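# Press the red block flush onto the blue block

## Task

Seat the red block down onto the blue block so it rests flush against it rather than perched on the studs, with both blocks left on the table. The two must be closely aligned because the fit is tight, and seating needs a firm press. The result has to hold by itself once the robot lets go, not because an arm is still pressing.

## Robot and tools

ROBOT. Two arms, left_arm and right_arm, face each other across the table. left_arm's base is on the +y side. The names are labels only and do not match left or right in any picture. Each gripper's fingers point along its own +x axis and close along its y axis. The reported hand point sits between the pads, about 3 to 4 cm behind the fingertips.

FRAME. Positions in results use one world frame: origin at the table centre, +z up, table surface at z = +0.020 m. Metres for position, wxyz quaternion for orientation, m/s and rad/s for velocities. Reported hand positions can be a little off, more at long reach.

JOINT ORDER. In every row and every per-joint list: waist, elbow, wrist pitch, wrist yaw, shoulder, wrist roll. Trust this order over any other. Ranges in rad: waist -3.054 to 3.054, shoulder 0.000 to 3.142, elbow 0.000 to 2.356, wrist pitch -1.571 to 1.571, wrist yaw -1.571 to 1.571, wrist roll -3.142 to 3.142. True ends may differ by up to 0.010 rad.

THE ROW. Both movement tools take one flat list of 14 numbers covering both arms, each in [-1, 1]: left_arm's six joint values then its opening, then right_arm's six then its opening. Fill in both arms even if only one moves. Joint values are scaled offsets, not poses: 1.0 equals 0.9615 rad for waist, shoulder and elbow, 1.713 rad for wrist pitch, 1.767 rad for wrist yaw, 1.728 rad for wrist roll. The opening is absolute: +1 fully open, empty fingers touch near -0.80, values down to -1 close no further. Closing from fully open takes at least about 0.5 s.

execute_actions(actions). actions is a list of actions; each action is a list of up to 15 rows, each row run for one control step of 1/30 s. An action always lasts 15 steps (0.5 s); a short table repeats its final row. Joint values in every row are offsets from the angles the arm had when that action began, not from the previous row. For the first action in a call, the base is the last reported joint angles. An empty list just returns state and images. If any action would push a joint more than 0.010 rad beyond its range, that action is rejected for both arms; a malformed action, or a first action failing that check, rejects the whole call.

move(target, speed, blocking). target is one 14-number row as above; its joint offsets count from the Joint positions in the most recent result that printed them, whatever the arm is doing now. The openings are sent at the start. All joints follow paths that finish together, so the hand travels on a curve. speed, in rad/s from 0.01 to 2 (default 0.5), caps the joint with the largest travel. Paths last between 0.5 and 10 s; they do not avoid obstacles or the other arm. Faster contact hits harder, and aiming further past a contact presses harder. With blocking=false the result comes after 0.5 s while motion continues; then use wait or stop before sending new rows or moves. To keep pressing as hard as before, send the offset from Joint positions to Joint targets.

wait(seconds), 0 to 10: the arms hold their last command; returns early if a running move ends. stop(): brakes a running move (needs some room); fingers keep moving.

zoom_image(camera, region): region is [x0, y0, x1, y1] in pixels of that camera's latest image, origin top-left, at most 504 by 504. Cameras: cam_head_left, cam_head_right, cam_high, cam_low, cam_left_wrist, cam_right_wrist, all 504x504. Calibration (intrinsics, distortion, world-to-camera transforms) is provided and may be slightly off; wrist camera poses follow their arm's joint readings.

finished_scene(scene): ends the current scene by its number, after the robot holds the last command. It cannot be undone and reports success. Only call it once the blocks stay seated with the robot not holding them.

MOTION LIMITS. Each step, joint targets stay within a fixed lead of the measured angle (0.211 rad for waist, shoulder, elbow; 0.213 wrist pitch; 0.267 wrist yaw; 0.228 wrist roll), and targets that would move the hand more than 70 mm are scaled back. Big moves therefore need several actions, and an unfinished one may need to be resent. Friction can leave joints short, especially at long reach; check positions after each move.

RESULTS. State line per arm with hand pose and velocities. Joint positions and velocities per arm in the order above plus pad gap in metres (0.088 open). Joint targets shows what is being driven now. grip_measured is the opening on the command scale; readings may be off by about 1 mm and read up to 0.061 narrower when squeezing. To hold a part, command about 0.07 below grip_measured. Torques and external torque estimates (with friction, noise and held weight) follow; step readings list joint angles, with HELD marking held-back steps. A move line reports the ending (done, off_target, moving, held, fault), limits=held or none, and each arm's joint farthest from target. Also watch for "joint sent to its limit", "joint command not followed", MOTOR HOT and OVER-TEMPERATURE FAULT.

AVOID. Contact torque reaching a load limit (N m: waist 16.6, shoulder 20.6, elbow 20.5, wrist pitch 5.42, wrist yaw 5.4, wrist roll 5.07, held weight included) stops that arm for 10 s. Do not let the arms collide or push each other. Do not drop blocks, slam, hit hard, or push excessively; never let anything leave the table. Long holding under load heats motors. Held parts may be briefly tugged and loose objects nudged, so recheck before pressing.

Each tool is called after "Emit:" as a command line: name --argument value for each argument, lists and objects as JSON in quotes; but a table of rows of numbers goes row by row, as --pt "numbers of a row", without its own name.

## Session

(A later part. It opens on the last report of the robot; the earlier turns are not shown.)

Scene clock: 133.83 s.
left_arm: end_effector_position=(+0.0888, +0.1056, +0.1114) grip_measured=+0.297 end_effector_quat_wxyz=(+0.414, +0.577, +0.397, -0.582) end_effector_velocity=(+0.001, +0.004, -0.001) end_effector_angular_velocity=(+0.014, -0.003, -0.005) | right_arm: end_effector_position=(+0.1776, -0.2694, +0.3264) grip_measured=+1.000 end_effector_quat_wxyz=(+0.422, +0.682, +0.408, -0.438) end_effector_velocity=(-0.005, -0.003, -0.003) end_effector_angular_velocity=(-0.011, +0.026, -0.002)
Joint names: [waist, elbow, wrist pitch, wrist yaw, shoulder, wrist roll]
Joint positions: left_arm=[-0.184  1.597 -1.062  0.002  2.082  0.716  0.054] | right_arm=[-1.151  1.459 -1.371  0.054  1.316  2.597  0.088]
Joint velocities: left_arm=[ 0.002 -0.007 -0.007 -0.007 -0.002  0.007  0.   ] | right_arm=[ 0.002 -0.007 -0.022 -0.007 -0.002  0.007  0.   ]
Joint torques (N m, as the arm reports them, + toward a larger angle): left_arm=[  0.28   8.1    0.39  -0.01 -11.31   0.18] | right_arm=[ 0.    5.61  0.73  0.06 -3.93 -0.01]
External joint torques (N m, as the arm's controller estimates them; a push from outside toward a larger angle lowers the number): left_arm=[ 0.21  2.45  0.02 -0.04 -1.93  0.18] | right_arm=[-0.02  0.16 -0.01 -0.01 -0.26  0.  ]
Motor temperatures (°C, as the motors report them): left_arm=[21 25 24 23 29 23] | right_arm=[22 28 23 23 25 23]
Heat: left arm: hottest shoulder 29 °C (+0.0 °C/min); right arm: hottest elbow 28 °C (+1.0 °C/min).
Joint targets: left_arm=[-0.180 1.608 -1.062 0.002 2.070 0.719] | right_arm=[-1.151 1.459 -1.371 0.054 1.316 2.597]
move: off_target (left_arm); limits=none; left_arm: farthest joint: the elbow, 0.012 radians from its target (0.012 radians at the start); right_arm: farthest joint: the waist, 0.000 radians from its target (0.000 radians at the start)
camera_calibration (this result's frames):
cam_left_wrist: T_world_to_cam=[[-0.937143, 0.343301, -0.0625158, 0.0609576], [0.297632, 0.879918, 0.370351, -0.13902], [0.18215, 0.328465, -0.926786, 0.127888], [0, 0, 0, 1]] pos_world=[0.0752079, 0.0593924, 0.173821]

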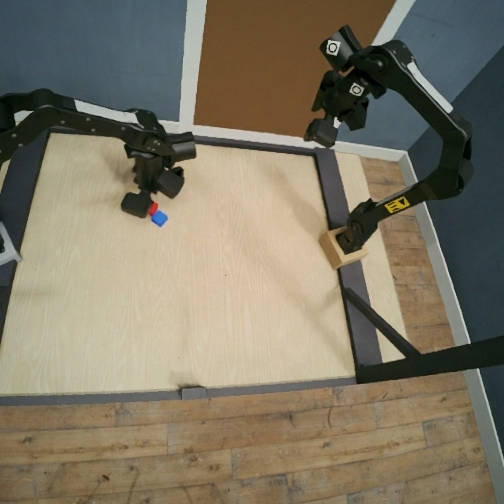

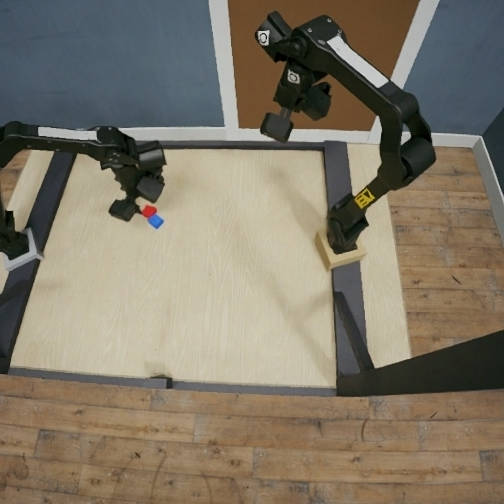

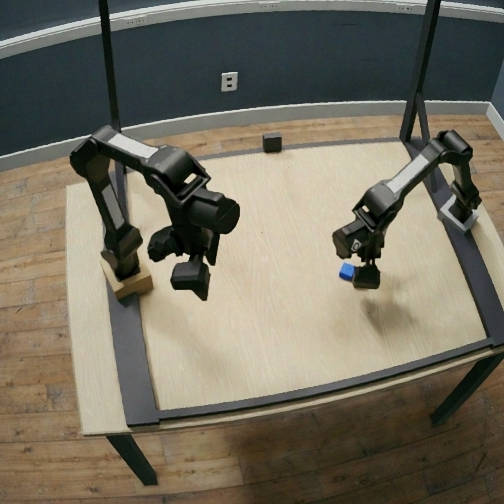

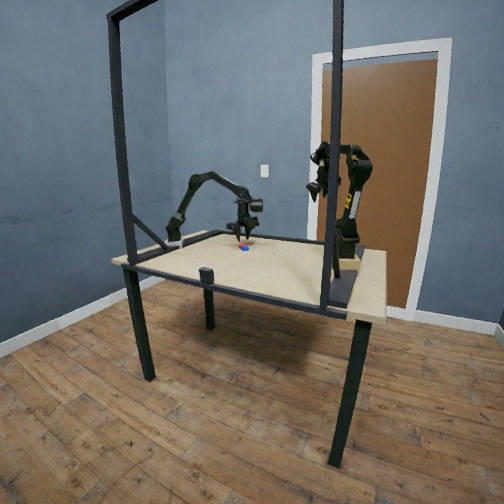

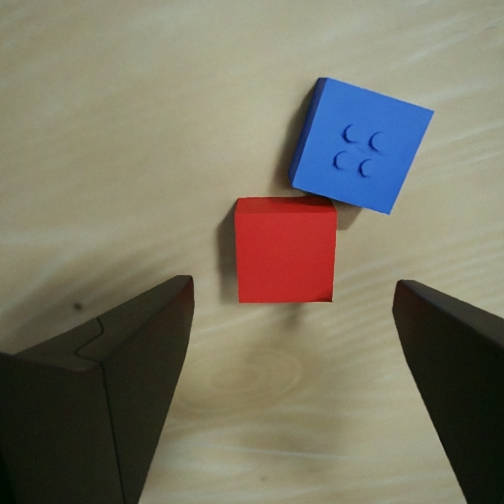

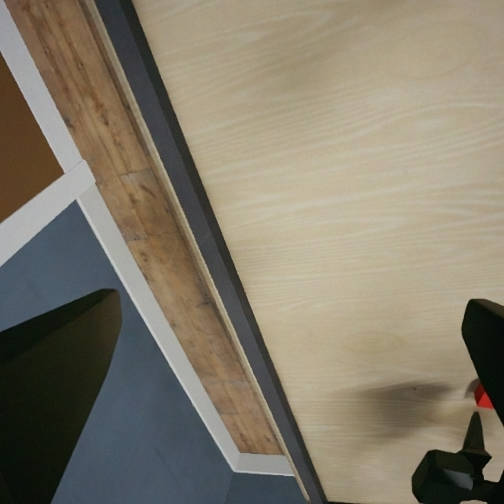

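Emit:
move --target '[0,-0.118,0.09,0,0.072,0,0.2,0,0,0,0,0,0,1]' --speed 0.2

Emit:
move --target '[0,0,0,0,0,0,-0.27,0,0,0,0,0,0,1]'

Scene clock: 137.70 s.
left_arm: end_effector_position=(+0.0887, +0.1059, +0.0674) grip_measured=+0.203 end_effector_quat_wxyz=(+0.413, +0.577, +0.398, -0.582) end_effector_velocity=(-0.000, +0.001, -0.001) end_effector_angular_velocity=(+0.000, -0.008, +0.005) | right_arm: end_effector_position=(+0.1776, -0.2694, +0.3264) grip_measured=+1.000 end_effector_quat_wxyz=(+0.422, +0.682, +0.408, -0.438) end_effector_velocity=(-0.000, -0.003, -0.001) end_effector_angular_velocity=(-0.008, +0.002, -0.012)
Joint names: [waist, elbow, wrist pitch, wrist yaw, shoulder, wrist roll]
Joint positions: left_arm=[-0.184  1.497 -0.91   0.002  2.135  0.716  0.049] | right_arm=[-1.151  1.459 -1.371  0.054  1.316  2.597  0.088]
Joint velocities: left_arm=[-0.002 -0.007  0.007 -0.007 -0.002 -0.007 -0.   ] | right_arm=[-0.002 -0.002 -0.007  0.007 -0.002  0.007  0.   ]
Joint torques (N m, as the arm reports them, + toward a larger angle): left_arm=[-0.04  4.69  0.56  0.04 -8.22  0.01] | right_arm=[ 0.02  5.61  0.73  0.06 -3.93  0.  ]
External joint torques (N m, as the arm's controller estimates them; a push from outside toward a larger angle lowers the number): left_arm=[-0.03 -0.78  0.16  0.    1.36  0.01] | right_arm=[ 0.    0.11 -0.04 -0.01 -0.26  0.01]
Motor temperatures (°C, as the motors report them): left_arm=[21 25 24 23 30 23] | right_arm=[22 28 23 23 25 23]
Heat: left arm: hottest shoulder 30 °C (+1.0 °C/min); right arm: hottest elbow 28 °C (+1.0 °C/min).
Joint targets: left_arm=[-0.184 1.483 -0.908 0.002 2.151 0.715] | right_arm=[-1.151 1.459 -1.371 0.054 1.316 2.597]
move: off_target (left_arm); limits=none; left_arm: farthest joint: the shoulder, 0.016 radians from its target (0.070 radians at the start); right_arm: farthest joint: the waist, 0.000 radians from its target (0.000 radians at the start)
camera_calibration (this result's frames):
cam_left_wrist: T_world_to_cam=[[-0.937177, 0.343389, -0.0615144, 0.0579127], [0.297835, 0.87939, 0.371441, -0.123024], [0.181644, 0.329785, -0.926417, 0.0869571], [0, 0, 0, 1]] pos_world=[0.0751198, 0.0596219, 0.129817]

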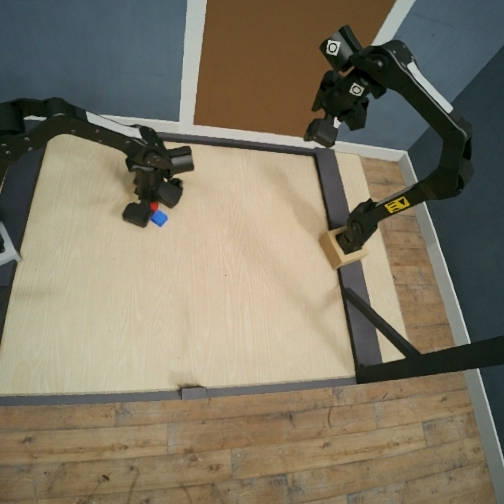

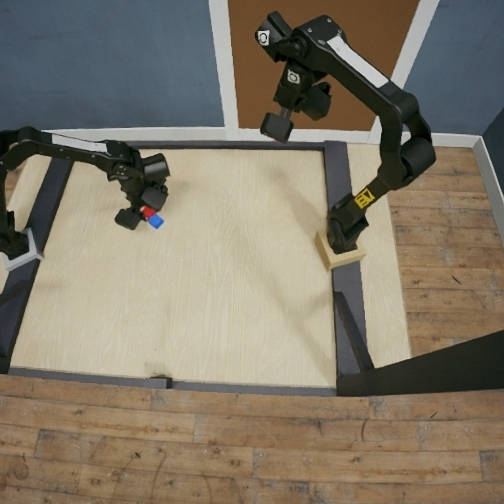

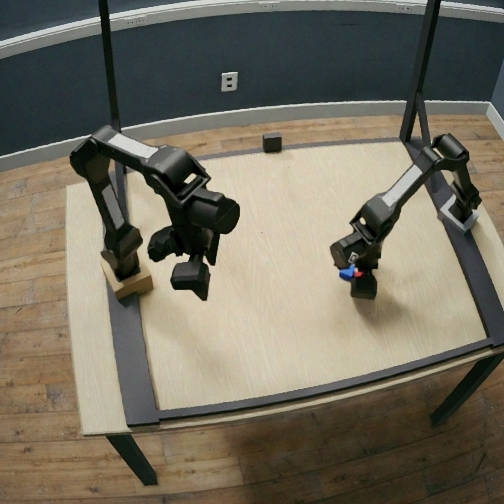

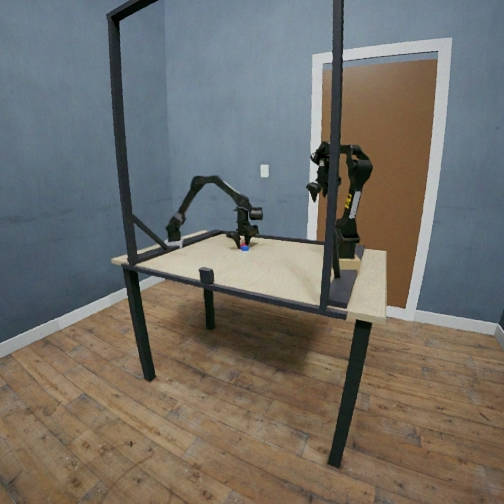

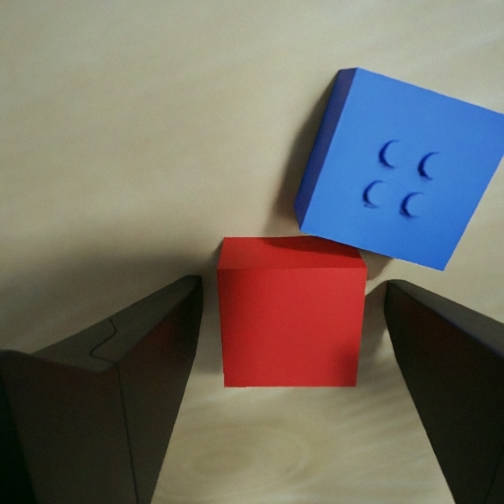

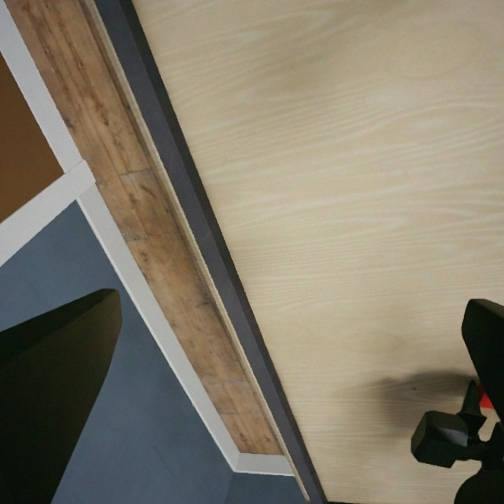

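Scene clock: 138.20 s.
left_arm: end_effector_position=(+0.0888, +0.1060, +0.0674) grip_measured=-0.192 end_effector_quat_wxyz=(+0.413, +0.577, +0.398, -0.581) end_effector_velocity=(-0.001, +0.002, +0.000) end_effector_angular_velocity=(+0.009, -0.004, +0.005) | right_arm: end_effector_position=(+0.1776, -0.2694, +0.3264) grip_measured=+1.000 end_effector_quat_wxyz=(+0.422, +0.682, +0.408, -0.438) end_effector_velocity=(-0.004, -0.003, +0.001) end_effector_angular_velocity=(-0.005, +0.012, +0.007)
Joint names: [waist, elbow, wrist pitch, wrist yaw, shoulder, wrist roll]
Joint positions: left_arm=[-0.184  1.497 -0.91   0.001  2.135  0.716  0.03 ] | right_arm=[-1.151  1.459 -1.371  0.054  1.316  2.597  0.088]
Joint velocities: left_arm=[-0.002 -0.002 -0.007 -0.007 -0.002 -0.007 -0.   ] | right_arm=[-0.002  0.002 -0.022 -0.007 -0.007 -0.007  0.   ]
Joint torques (N m, as the arm reports them, + toward a larger angle): left_arm=[ -0.04   6.37   0.38   0.01 -10.02   0.03] | right_arm=[ 0.01  5.63  0.73  0.06 -3.93  0.  ]
External joint torques (N m, as the arm's controller estimates them; a push from outside toward a larger angle lowers the number): left_arm=[-0.02  0.96  0.01 -0.03 -0.51  0.03] | right_arm=[ 0.01  0.12 -0.03 -0.01 -0.2   0.01]
Motor temperatures (°C, as the motors report them): left_arm=[21 25 24 23 30 23] | right_arm=[22 28 23 23 25 23]
Heat: left arm: hottest shoulder 30 °C (+1.0 °C/min); right arm: hottest elbow 28 °C (+1.0 °C/min).
Joint targets: left_arm=[-0.184 1.497 -0.911 0.001 2.135 0.716] | right_arm=[-1.151 1.459 -1.371 0.054 1.316 2.597]
move: done; limits=none; left_arm: farthest joint: the wrist yaw, 0.001 radians from its target (0.000 radians at the start); right_arm: farthest joint: the waist, 0.000 radians from its target (0.000 radians at the start)
camera_calibration (this result's frames):
cam_left_wrist: T_world_to_cam=[[-0.937138, 0.34339, -0.062088, 0.0580341], [0.297555, 0.879293, 0.371893, -0.123087], [0.182298, 0.330041, -0.926197, 0.0868239], [0, 0, 0, 1]] pos_world=[0.0751834, 0.0596457, 0.129794]

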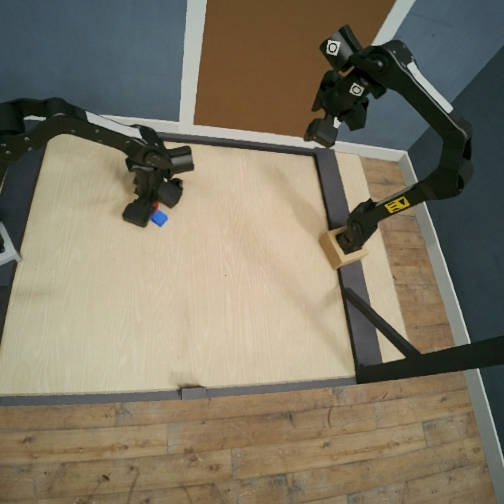

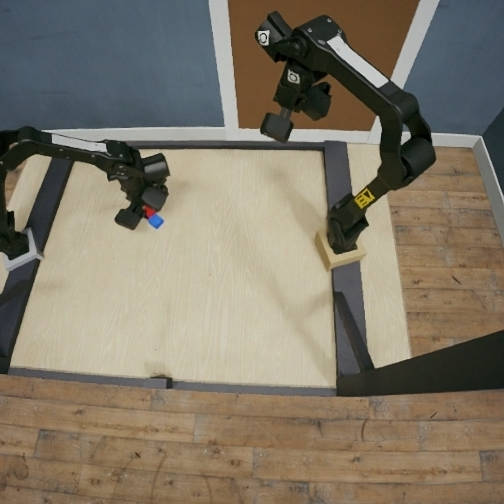

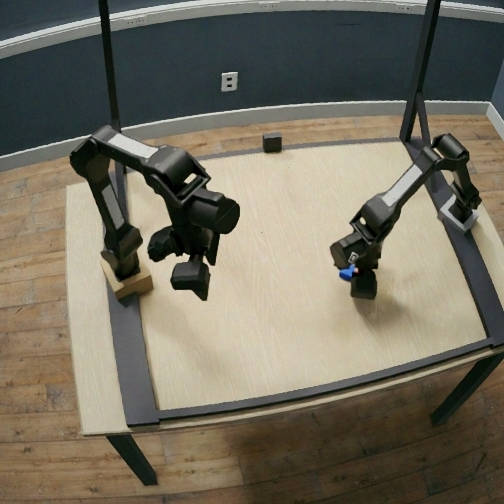

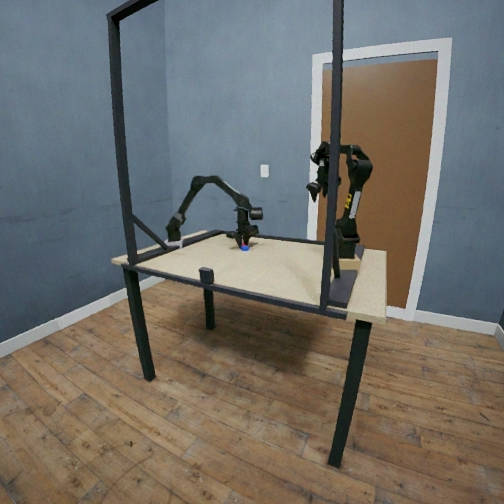

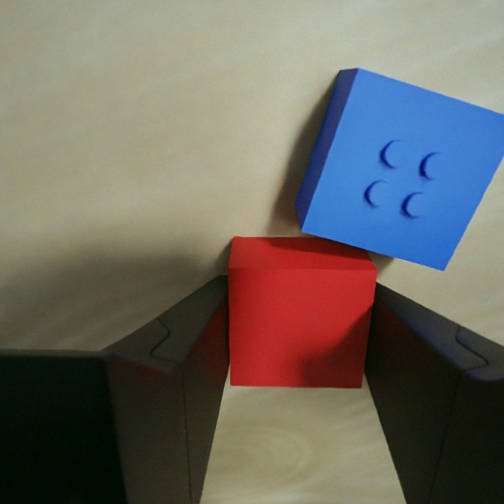

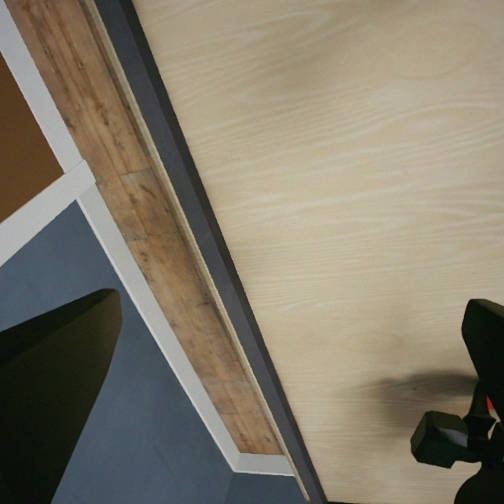

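Emit:
move --target '[0,0.115,-0.09,0,-0.068,0,-0.27,0,0,0,0,0,0,1]' --speed 0.25

Emit:
move --target '[-0.096,0.084,0.002,0,0.092,0.143,-0.27,0,0,0,0,0,0,1]' --speed 0.25

Emit:
zoom_image --camera "cam_left_wrist" --region '[210,180,400,300]'

Scene clock: 148.27 s.
left_arm: end_effector_position=(+0.0888, +0.1058, +0.1109) grip_measured=-0.192 end_effector_quat_wxyz=(+0.413, +0.577, +0.398, -0.582) end_effector_velocity=(-0.002, +0.005, +0.000) end_effector_angular_velocity=(+0.023, +0.001, +0.005) | right_arm: end_effector_position=(+0.1776, -0.2694, +0.3264) grip_measured=+1.000 end_effector_quat_wxyz=(+0.422, +0.682, +0.408, -0.438) end_effector_velocity=(-0.002, -0.001, -0.001) end_effector_angular_velocity=(+0.002, +0.011, -0.007)
Joint names: [waist, elbow, wrist pitch, wrist yaw, shoulder, wrist roll]
Joint positions: left_arm=[-0.184  1.596 -1.061  0.001  2.082  0.716  0.03 ] | right_arm=[-1.151  1.459 -1.371  0.054  1.316  2.597  0.088]
Joint velocities: left_arm=[-0.002 -0.002 -0.022 -0.007 -0.002 -0.007 -0.   ] | right_arm=[-0.002 -0.002 -0.007 -0.007 -0.002  0.007  0.   ]
Joint torques (N m, as the arm reports them, + toward a larger angle): left_arm=[ -0.09   8.37   0.18   0.05 -11.43   0.04] | right_arm=[ 0.01  5.62  0.73  0.06 -3.93  0.  ]
External joint torques (N m, as the arm's controller estimates them; a push from outside toward a larger angle lowers the number): left_arm=[-0.09  2.72 -0.17  0.02 -2.03  0.04] | right_arm=[ 0.04  0.09 -0.04 -0.02 -0.23  0.01]
Motor temperatures (°C, as the motors report them): left_arm=[21 25 24 23 31 23] | right_arm=[22 28 23 23 25 23]
Heat: left arm: hottest shoulder 31 °C (+4.0 °C/min); right arm: hottest elbow 28 °C (+1.0 °C/min).
Joint targets: left_arm=[-0.184 1.608 -1.064 0.001 2.070 0.716] | right_arm=[-1.151 1.459 -1.371 0.054 1.316 2.597]
move: off_target (left_arm); limits=none; left_arm: farthest joint: the shoulder, 0.012 radians from its target (0.066 radians at the start); right_arm: farthest joint: the waist, 0.000 radians from its target (0.000 radians at the start)
camera_calibration (this result's frames):
cam_left_wrist: T_world_to_cam=[[-0.937121, 0.343346, -0.0625887, 0.0609058], [0.297454, 0.879558, 0.371348, -0.139109], [0.182551, 0.329381, -0.926382, 0.12724], [0, 0, 0, 1]] pos_world=[0.0752269, 0.0595324, 0.173343]

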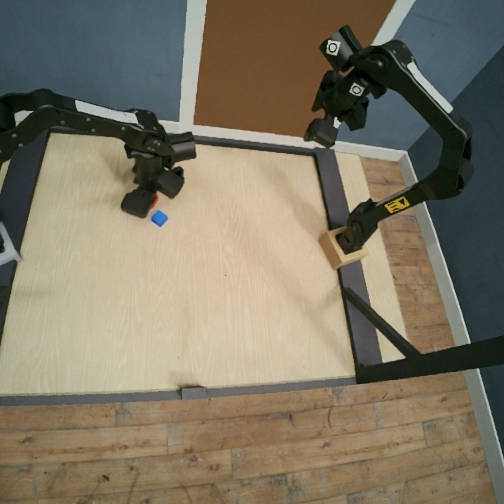

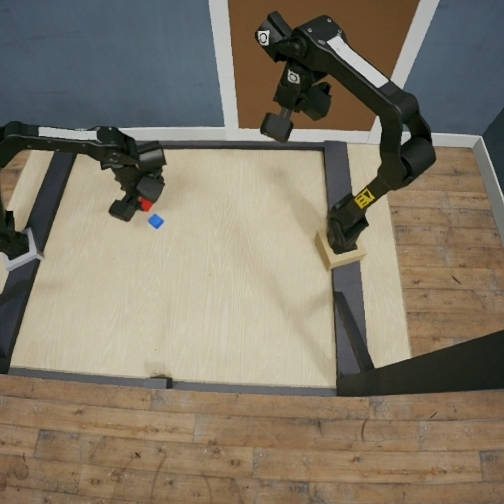

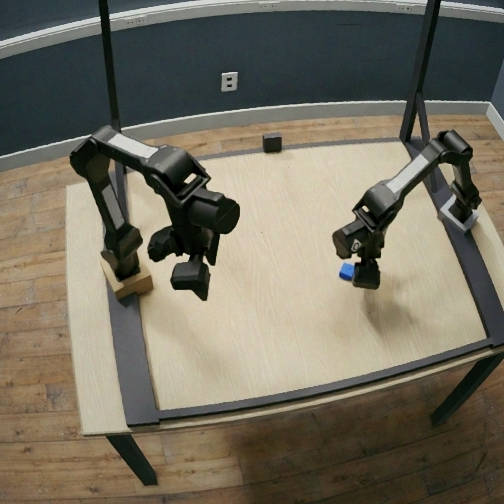

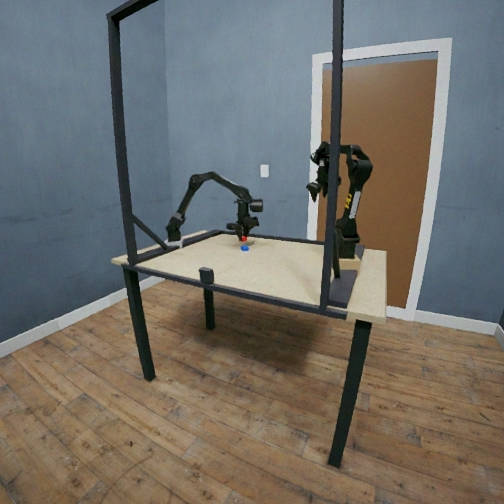

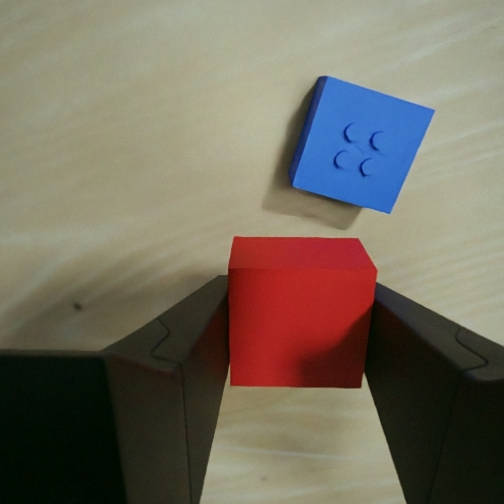

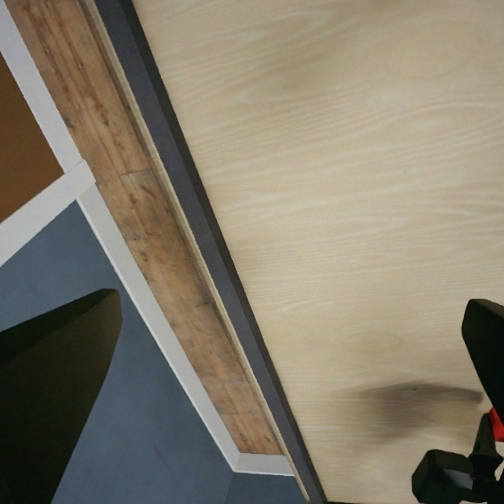

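Scene clock: 149.77 s.
left_arm: end_effector_position=(+0.0594, +0.0798, +0.0998) grip_measured=-0.192 end_effector_quat_wxyz=(+0.311, +0.637, +0.297, -0.640) end_effector_velocity=(-0.002, -0.001, -0.002) end_effector_angular_velocity=(-0.004, +0.007, +0.005) | right_arm: end_effector_position=(+0.1776, -0.2694, +0.3264) grip_measured=+1.000 end_effector_quat_wxyz=(+0.422, +0.682, +0.408, -0.438) end_effector_velocity=(-0.004, +0.000, +0.000) end_effector_angular_velocity=(+0.012, +0.014, +0.012)
Joint names: [waist, elbow, wrist pitch, wrist yaw, shoulder, wrist roll]
Joint positions: left_arm=[-0.273  1.664 -1.06   0.001  2.155  0.959  0.03 ] | right_arm=[-1.151  1.459 -1.371  0.054  1.316  2.597  0.088]
Joint velocities: left_arm=[-0.002 -0.002  0.007  0.007  0.002 -0.007  0.   ] | right_arm=[-0.002 -0.002 -0.007 -0.022 -0.007 -0.007  0.   ]
Joint torques (N m, as the arm reports them, + toward a larger angle): left_arm=[-0.25  8.14  0.6   0.06 -8.61  0.15] | right_arm=[ 0.02  5.61  0.73  0.06 -3.93 -0.01]
External joint torques (N m, as the arm's controller estimates them; a push from outside toward a larger angle lowers the number): left_arm=[-0.23  2.5   0.25  0.01  1.26  0.15] | right_arm=[ 0.    0.12 -0.03  0.   -0.23  0.01]
Motor temperatures (°C, as the motors report them): left_arm=[21 26 24 23 31 23] | right_arm=[22 28 23 23 25 23]
Heat: left arm: hottest shoulder 31 °C (+4.0 °C/min); right arm: hottest elbow 28 °C (+1.0 °C/min).
Joint targets: left_arm=[-0.276 1.676 -1.058 0.001 2.170 0.963] | right_arm=[-1.151 1.459 -1.371 0.054 1.316 2.597]
move: off_target (left_arm); limits=none; left_arm: farthest joint: the shoulder, 0.016 radians from its target (0.088 radians at the start); right_arm: farthest joint: the waist, 0.000 radians from its target (0.000 radians at the start)
camera_calibration (this result's frames):
cam_left_wrist: T_world_to_cam=[[-0.773373, 0.630745, -0.0636726, 0.00901095], [0.566586, 0.732753, 0.376901, -0.108183], [0.284385, 0.255409, -0.924062, 0.130467], [0, 0, 0, 1]] pos_world=[0.0311611, 0.0402655, 0.161908]

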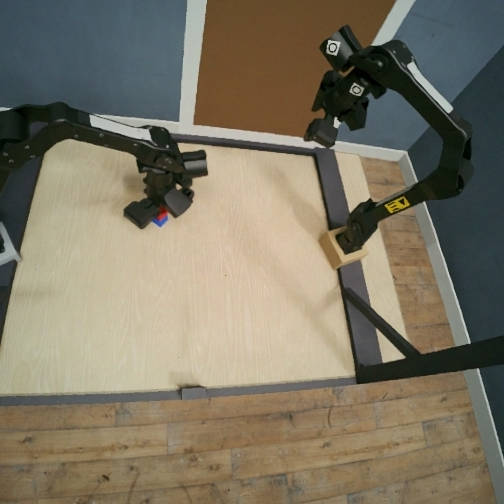

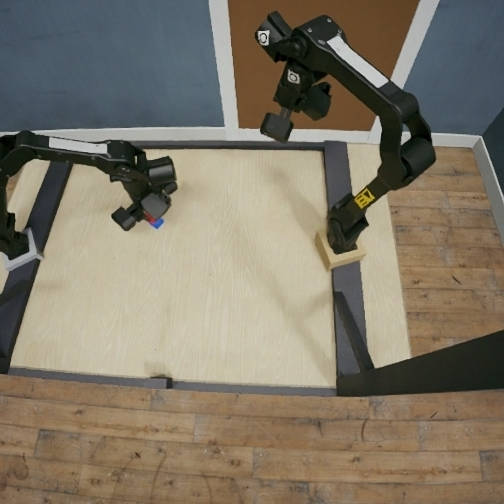

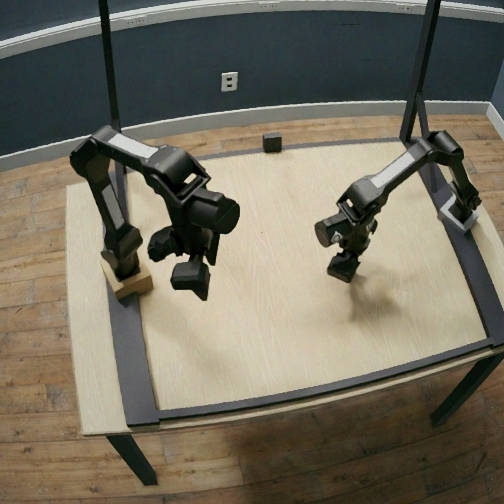

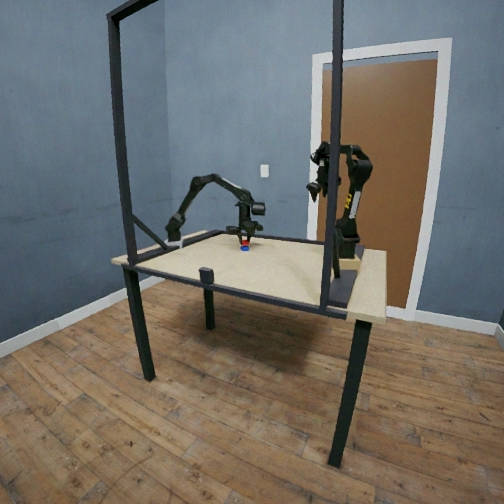

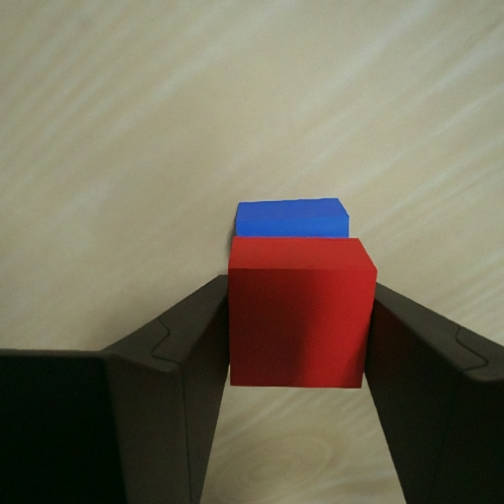

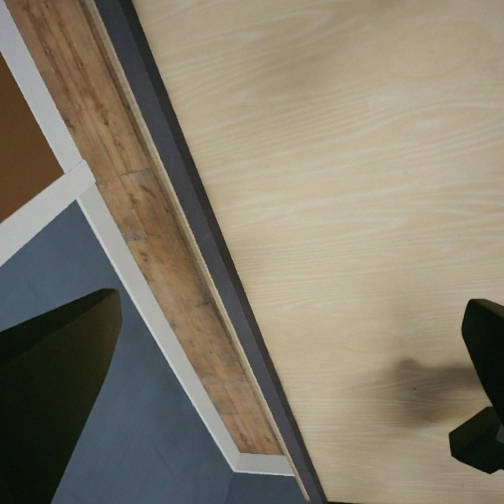

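Region (210, 180, 400, 300) of cam_left_wrist's 504x504 image, scaled by 2.653, with more detail than that image has; it fills the top 318 rows of this view, and the rest is white.

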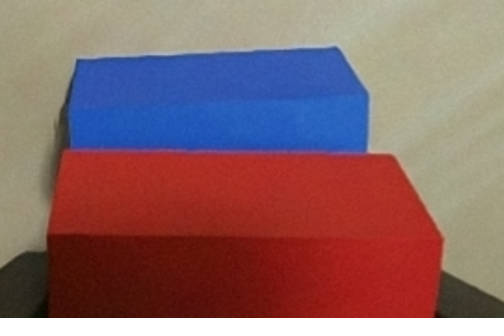

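Emit:
move --target '[-0.007,-0.036,0.018,0,0.025,-0.048,-0.27,0,0,0,0,0,0,1]' --speed 0.1

Emit:
zoom_image --camera "cam_left_wrist" --region '[210,180,400,300]'

Scene clock: 156.60 s.
left_arm: end_effector_position=(+0.0580, +0.0802, +0.0908) grip_measured=-0.192 end_effector_quat_wxyz=(+0.334, +0.625, +0.322, -0.628) end_effector_velocity=(+0.000, +0.006, -0.002) end_effector_angular_velocity=(+0.028, +0.000, +0.010) | right_arm: end_effector_position=(+0.1776, -0.2694, +0.3264) grip_measured=+1.000 end_effector_quat_wxyz=(+0.422, +0.682, +0.408, -0.438) end_effector_velocity=(+0.000, +0.001, +0.000) end_effector_angular_velocity=(+0.004, -0.005, +0.021)
Joint names: [waist, elbow, wrist pitch, wrist yaw, shoulder, wrist roll]
Joint positions: left_arm=[-0.276  1.642 -1.032  0.001  2.164  0.88   0.03 ] | right_arm=[-1.151  1.459 -1.371  0.054  1.316  2.597  0.088]
Joint velocities: left_arm=[ 0.002 -0.002 -0.022 -0.007  0.002 -0.007 -0.   ] | right_arm=[-0.002 -0.002  0.007 -0.007 -0.002 -0.022  0.   ]
Joint torques (N m, as the arm reports them, + toward a larger angle): left_arm=[-0.35  4.76  0.55  0.09 -8.55 -0.08] | right_arm=[ 0.01  5.61  0.73  0.05 -3.94  0.  ]
External joint torques (N m, as the arm's controller estimates them; a push from outside toward a larger angle lowers the number): left_arm=[-0.39 -0.84  0.19  0.05  1.33 -0.08] | right_arm=[ 0.01  0.09 -0.05 -0.01 -0.27  0.01]
Motor temperatures (°C, as the motors report them): left_arm=[21 26 24 23 31 23] | right_arm=[22 28 23 23 25 23]
Heat: left arm: hottest shoulder 31 °C (+3.0 °C/min); right arm: hottest elbow 28 °C (+0.0 °C/min).
Joint targets: left_arm=[-0.280 1.629 -1.029 0.001 2.179 0.877] | right_arm=[-1.151 1.459 -1.371 0.054 1.316 2.597]
move: off_target (left_arm); limits=none; left_arm: farthest joint: the shoulder, 0.015 radians from its target (0.024 radians at the start); right_arm: farthest joint: the waist, 0.000 radians from its target (0.000 radians at the start)
camera_calibration (this result's frames):
cam_left_wrist: T_world_to_cam=[[-0.819337, 0.57013, -0.0603273, 0.0143417], [0.509976, 0.772851, 0.377659, -0.104267], [0.261939, 0.278664, -0.923977, 0.121922], [0, 0, 0, 1]] pos_world=[0.0329884, 0.0384311, 0.152896]

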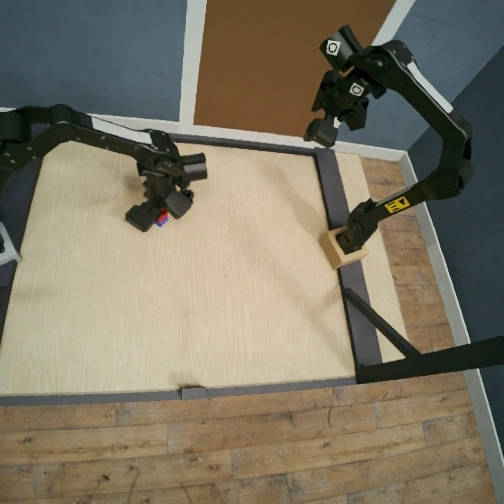

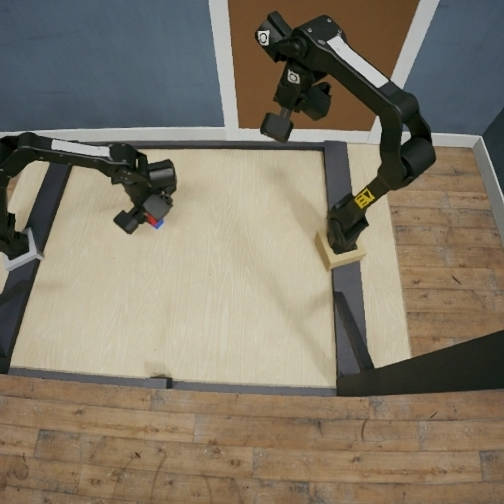

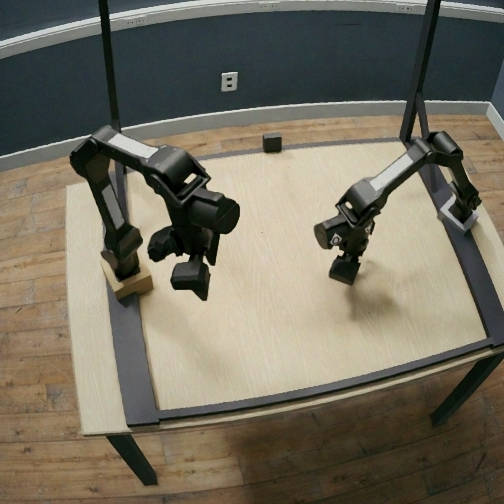

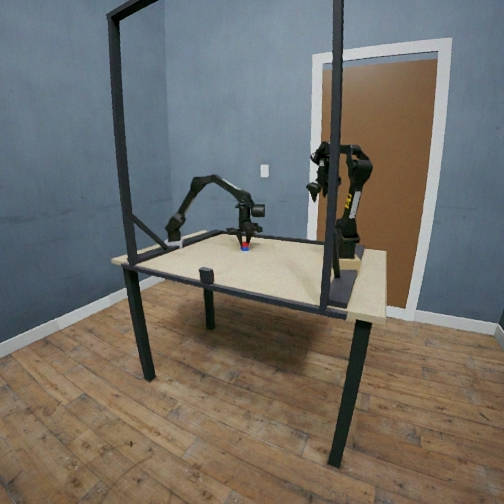

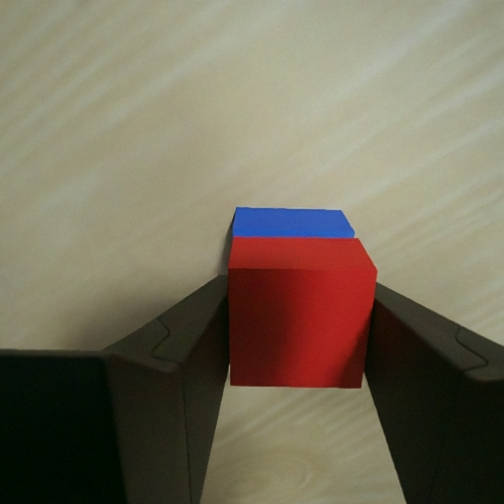

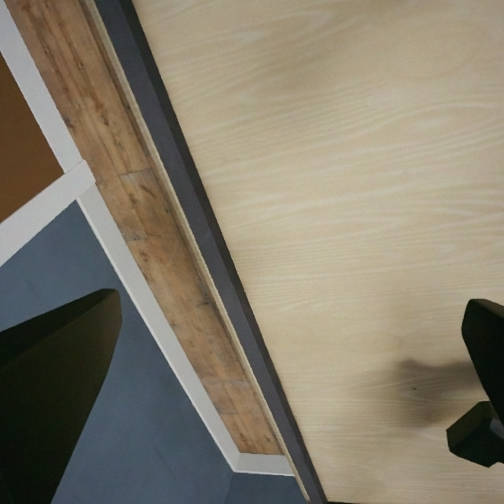

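Region (210, 180, 400, 300) of cam_left_wrist's 504x504 image, scaled by 2.653, with more detail than that image has; it fills the top 318 rows of this view, and the rest is white.

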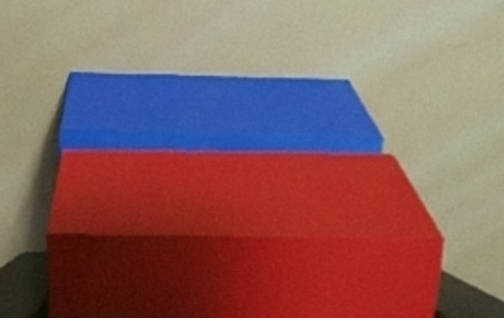

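Emit:
execute_actions --actions '[[[0,-0.0135,0.0042,0,0.0155,0.0087,-0.27,0,0,0,0,0,0,1]],[[0,-0.015,0.002,0,0.016,0,-0.27,0,0,0,0,0,0,1],[0,-0.016,0.003,0,0.017,0,-0.27,0,0,0,0,0,0,1],[0,-0.017,0.004,0,0.0175,0,-0.27,0,0,0,0,0,0,1],[0,-0.018,0.005,0,0.018,0,-0.27,0,0,0,0,0,0,1],[0,-0.019,0.006,0,0.0185,0,-0.27,0,0,0,0,0,0,1]]]'

Emit:
zoom_image --camera "cam_left_wrist" --region '[210,180,400,300]'

Scene clock: 163.47 s.
left_arm: end_effector_position=(+0.0583, +0.0792, +0.0893) grip_measured=-0.192 end_effector_quat_wxyz=(+0.332, +0.626, +0.317, -0.630) end_effector_velocity=(-0.003, +0.001, +0.002) end_effector_angular_velocity=(+0.000, +0.008, +0.005) | right_arm: end_effector_position=(+0.1776, -0.2694, +0.3264) grip_measured=+1.000 end_effector_quat_wxyz=(+0.422, +0.682, +0.408, -0.438) end_effector_velocity=(-0.002, -0.001, -0.002) end_effector_angular_velocity=(-0.009, +0.010, +0.021)
Joint names: [waist, elbow, wrist pitch, wrist yaw, shoulder, wrist roll]
Joint positions: left_arm=[-0.276  1.637 -1.021  0.001  2.165  0.892  0.03 ] | right_arm=[-1.151  1.459 -1.371  0.054  1.316  2.597  0.088]
Joint velocities: left_arm=[-0.002 -0.002 -0.007  0.007 -0.007 -0.007  0.   ] | right_arm=[-0.002 -0.007 -0.007 -0.007 -0.002 -0.022  0.   ]
Joint torques (N m, as the arm reports them, + toward a larger angle): left_arm=[ 0.1   4.66  0.65  0.01 -8.43  0.08] | right_arm=[ 0.01  5.62  0.73  0.06 -3.94  0.  ]
External joint torques (N m, as the arm's controller estimates them; a push from outside toward a larger angle lowers the number): left_arm=[ 0.12 -0.99  0.28 -0.04  1.58  0.08] | right_arm=[ 0.    0.17 -0.03 -0.01 -0.31  0.01]
External joint torques at the end of the 1st action: left_arm=[ 0.04 -0.52  0.23 -0.02  1.02  0.14] | right_arm=[ 0.02  0.09 -0.04 -0.01 -0.24  0.01]
Motor temperatures (°C, as the motors report them): left_arm=[21 26 24 23 31 23] | right_arm=[22 28 23 23 25 23]
Heat: left arm: hottest shoulder 31 °C (+2.0 °C/min); right arm: hottest elbow 28 °C (+0.0 °C/min).
Joint targets: left_arm=[-0.276 1.624 -1.017 0.001 2.182 0.892] | right_arm=[-1.151 1.459 -1.371 0.054 1.316 2.597]
Step readings (joint positions; steps 1 to 15: 1st action; 16 to 30: 2nd action):
0: left_arm=[-0.276 1.642 -1.032 0.001 2.164 0.880] | right_arm=[-1.151 1.459 -1.371 0.054 1.316 2.597]
1: left_arm=[-0.276 1.642 -1.031 0.001 2.164 0.880] | right_arm=[-1.151 1.459 -1.371 0.054 1.316 2.597]
2: left_arm=[-0.276 1.642 -1.030 0.001 2.164 0.882] | right_arm=[-1.151 1.459 -1.371 0.054 1.316 2.597]
4: left_arm=[-0.276 1.642 -1.029 0.001 2.164 0.887] | right_arm=[-1.151 1.459 -1.371 0.054 1.316 2.597]
8: left_arm=[-0.276 1.642 -1.028 0.001 2.164 0.890] | right_arm=[-1.151 1.459 -1.371 0.054 1.316 2.597]
15: left_arm=[-0.276 1.642 -1.027 0.001 2.164 0.892] | right_arm=[-1.151 1.459 -1.371 0.054 1.316 2.597]
16: left_arm=[-0.276 1.641 -1.027 0.001 2.164 0.892] | right_arm=[-1.151 1.459 -1.371 0.054 1.316 2.597]
17: left_arm=[-0.276 1.641 -1.027 0.001 2.164 0.892] | right_arm=[-1.151 1.459 -1.371 0.054 1.316 2.597]
19: left_arm=[-0.276 1.640 -1.025 0.001 2.164 0.892] | right_arm=[-1.151 1.459 -1.371 0.054 1.316 2.597]
23: left_arm=[-0.276 1.638 -1.022 0.001 2.165 0.892] | right_arm=[-1.151 1.459 -1.371 0.054 1.316 2.597]
30: Joint positions above
camera_calibration (this result's frames):
cam_left_wrist: T_world_to_cam=[[-0.812658, 0.579149, -0.0646087, 0.0143062], [0.518171, 0.768883, 0.37459, -0.102966], [0.26662, 0.270935, -0.924937, 0.121131], [0, 0, 0, 1]] pos_world=[0.0326843, 0.038065, 0.151533]

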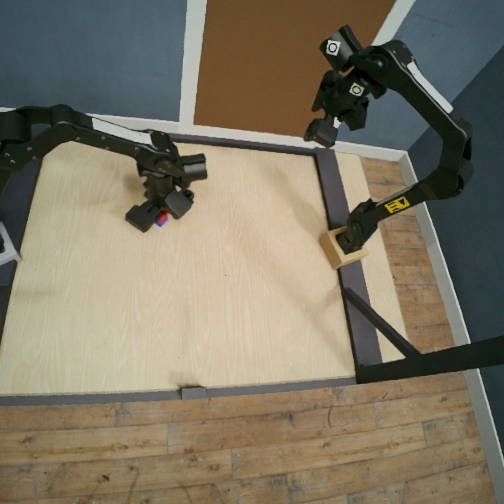

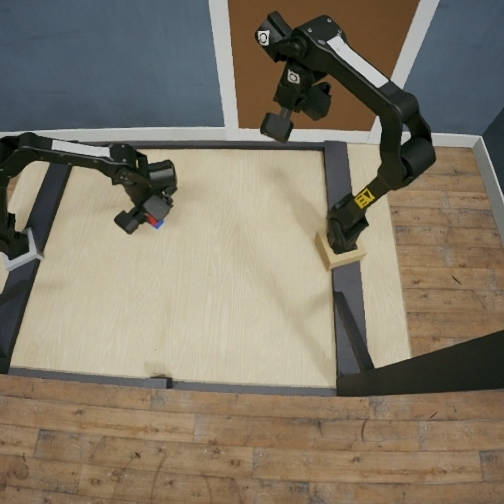

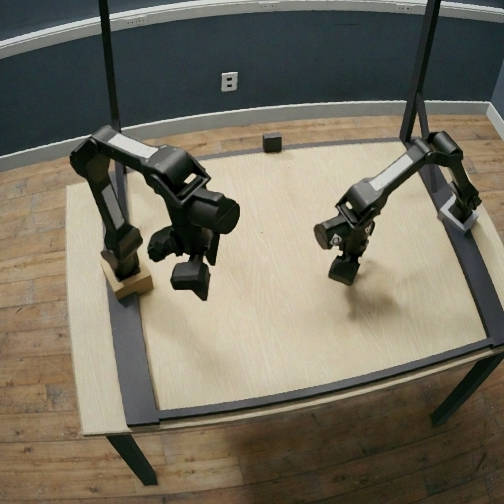

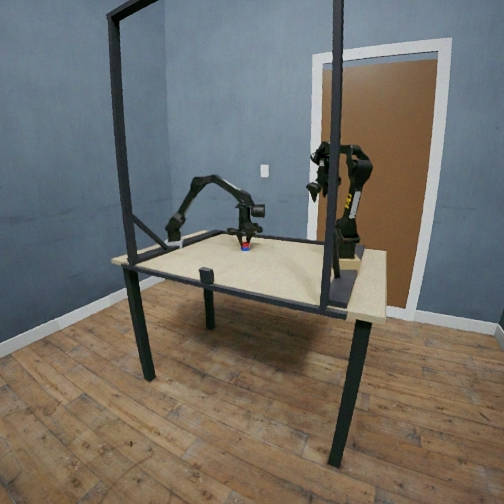

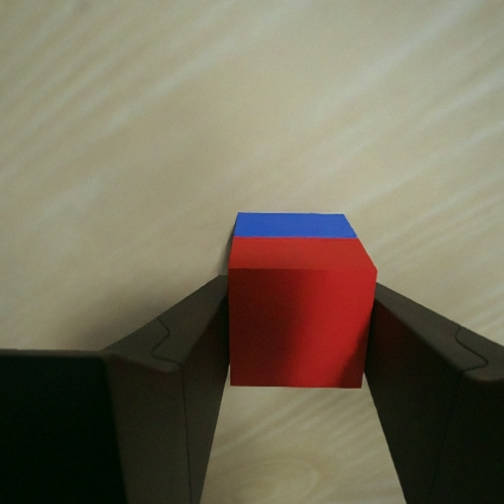

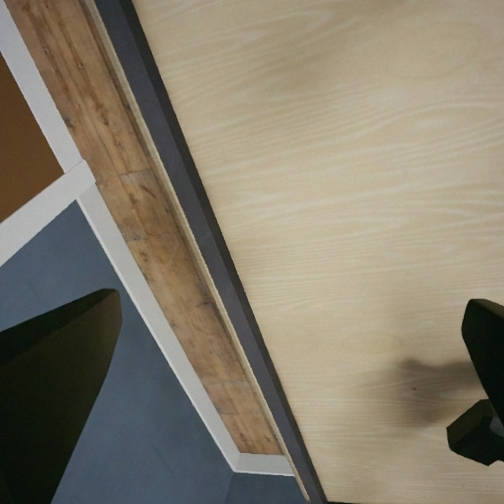

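Region (210, 180, 400, 300) of cam_left_wrist's 504x504 image, scaled by 2.653, with more detail than that image has; it fills the top 318 rows of this view, and the rest is white.

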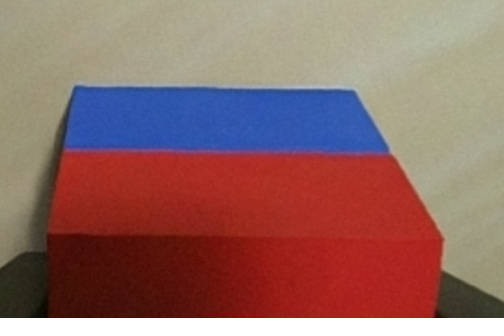

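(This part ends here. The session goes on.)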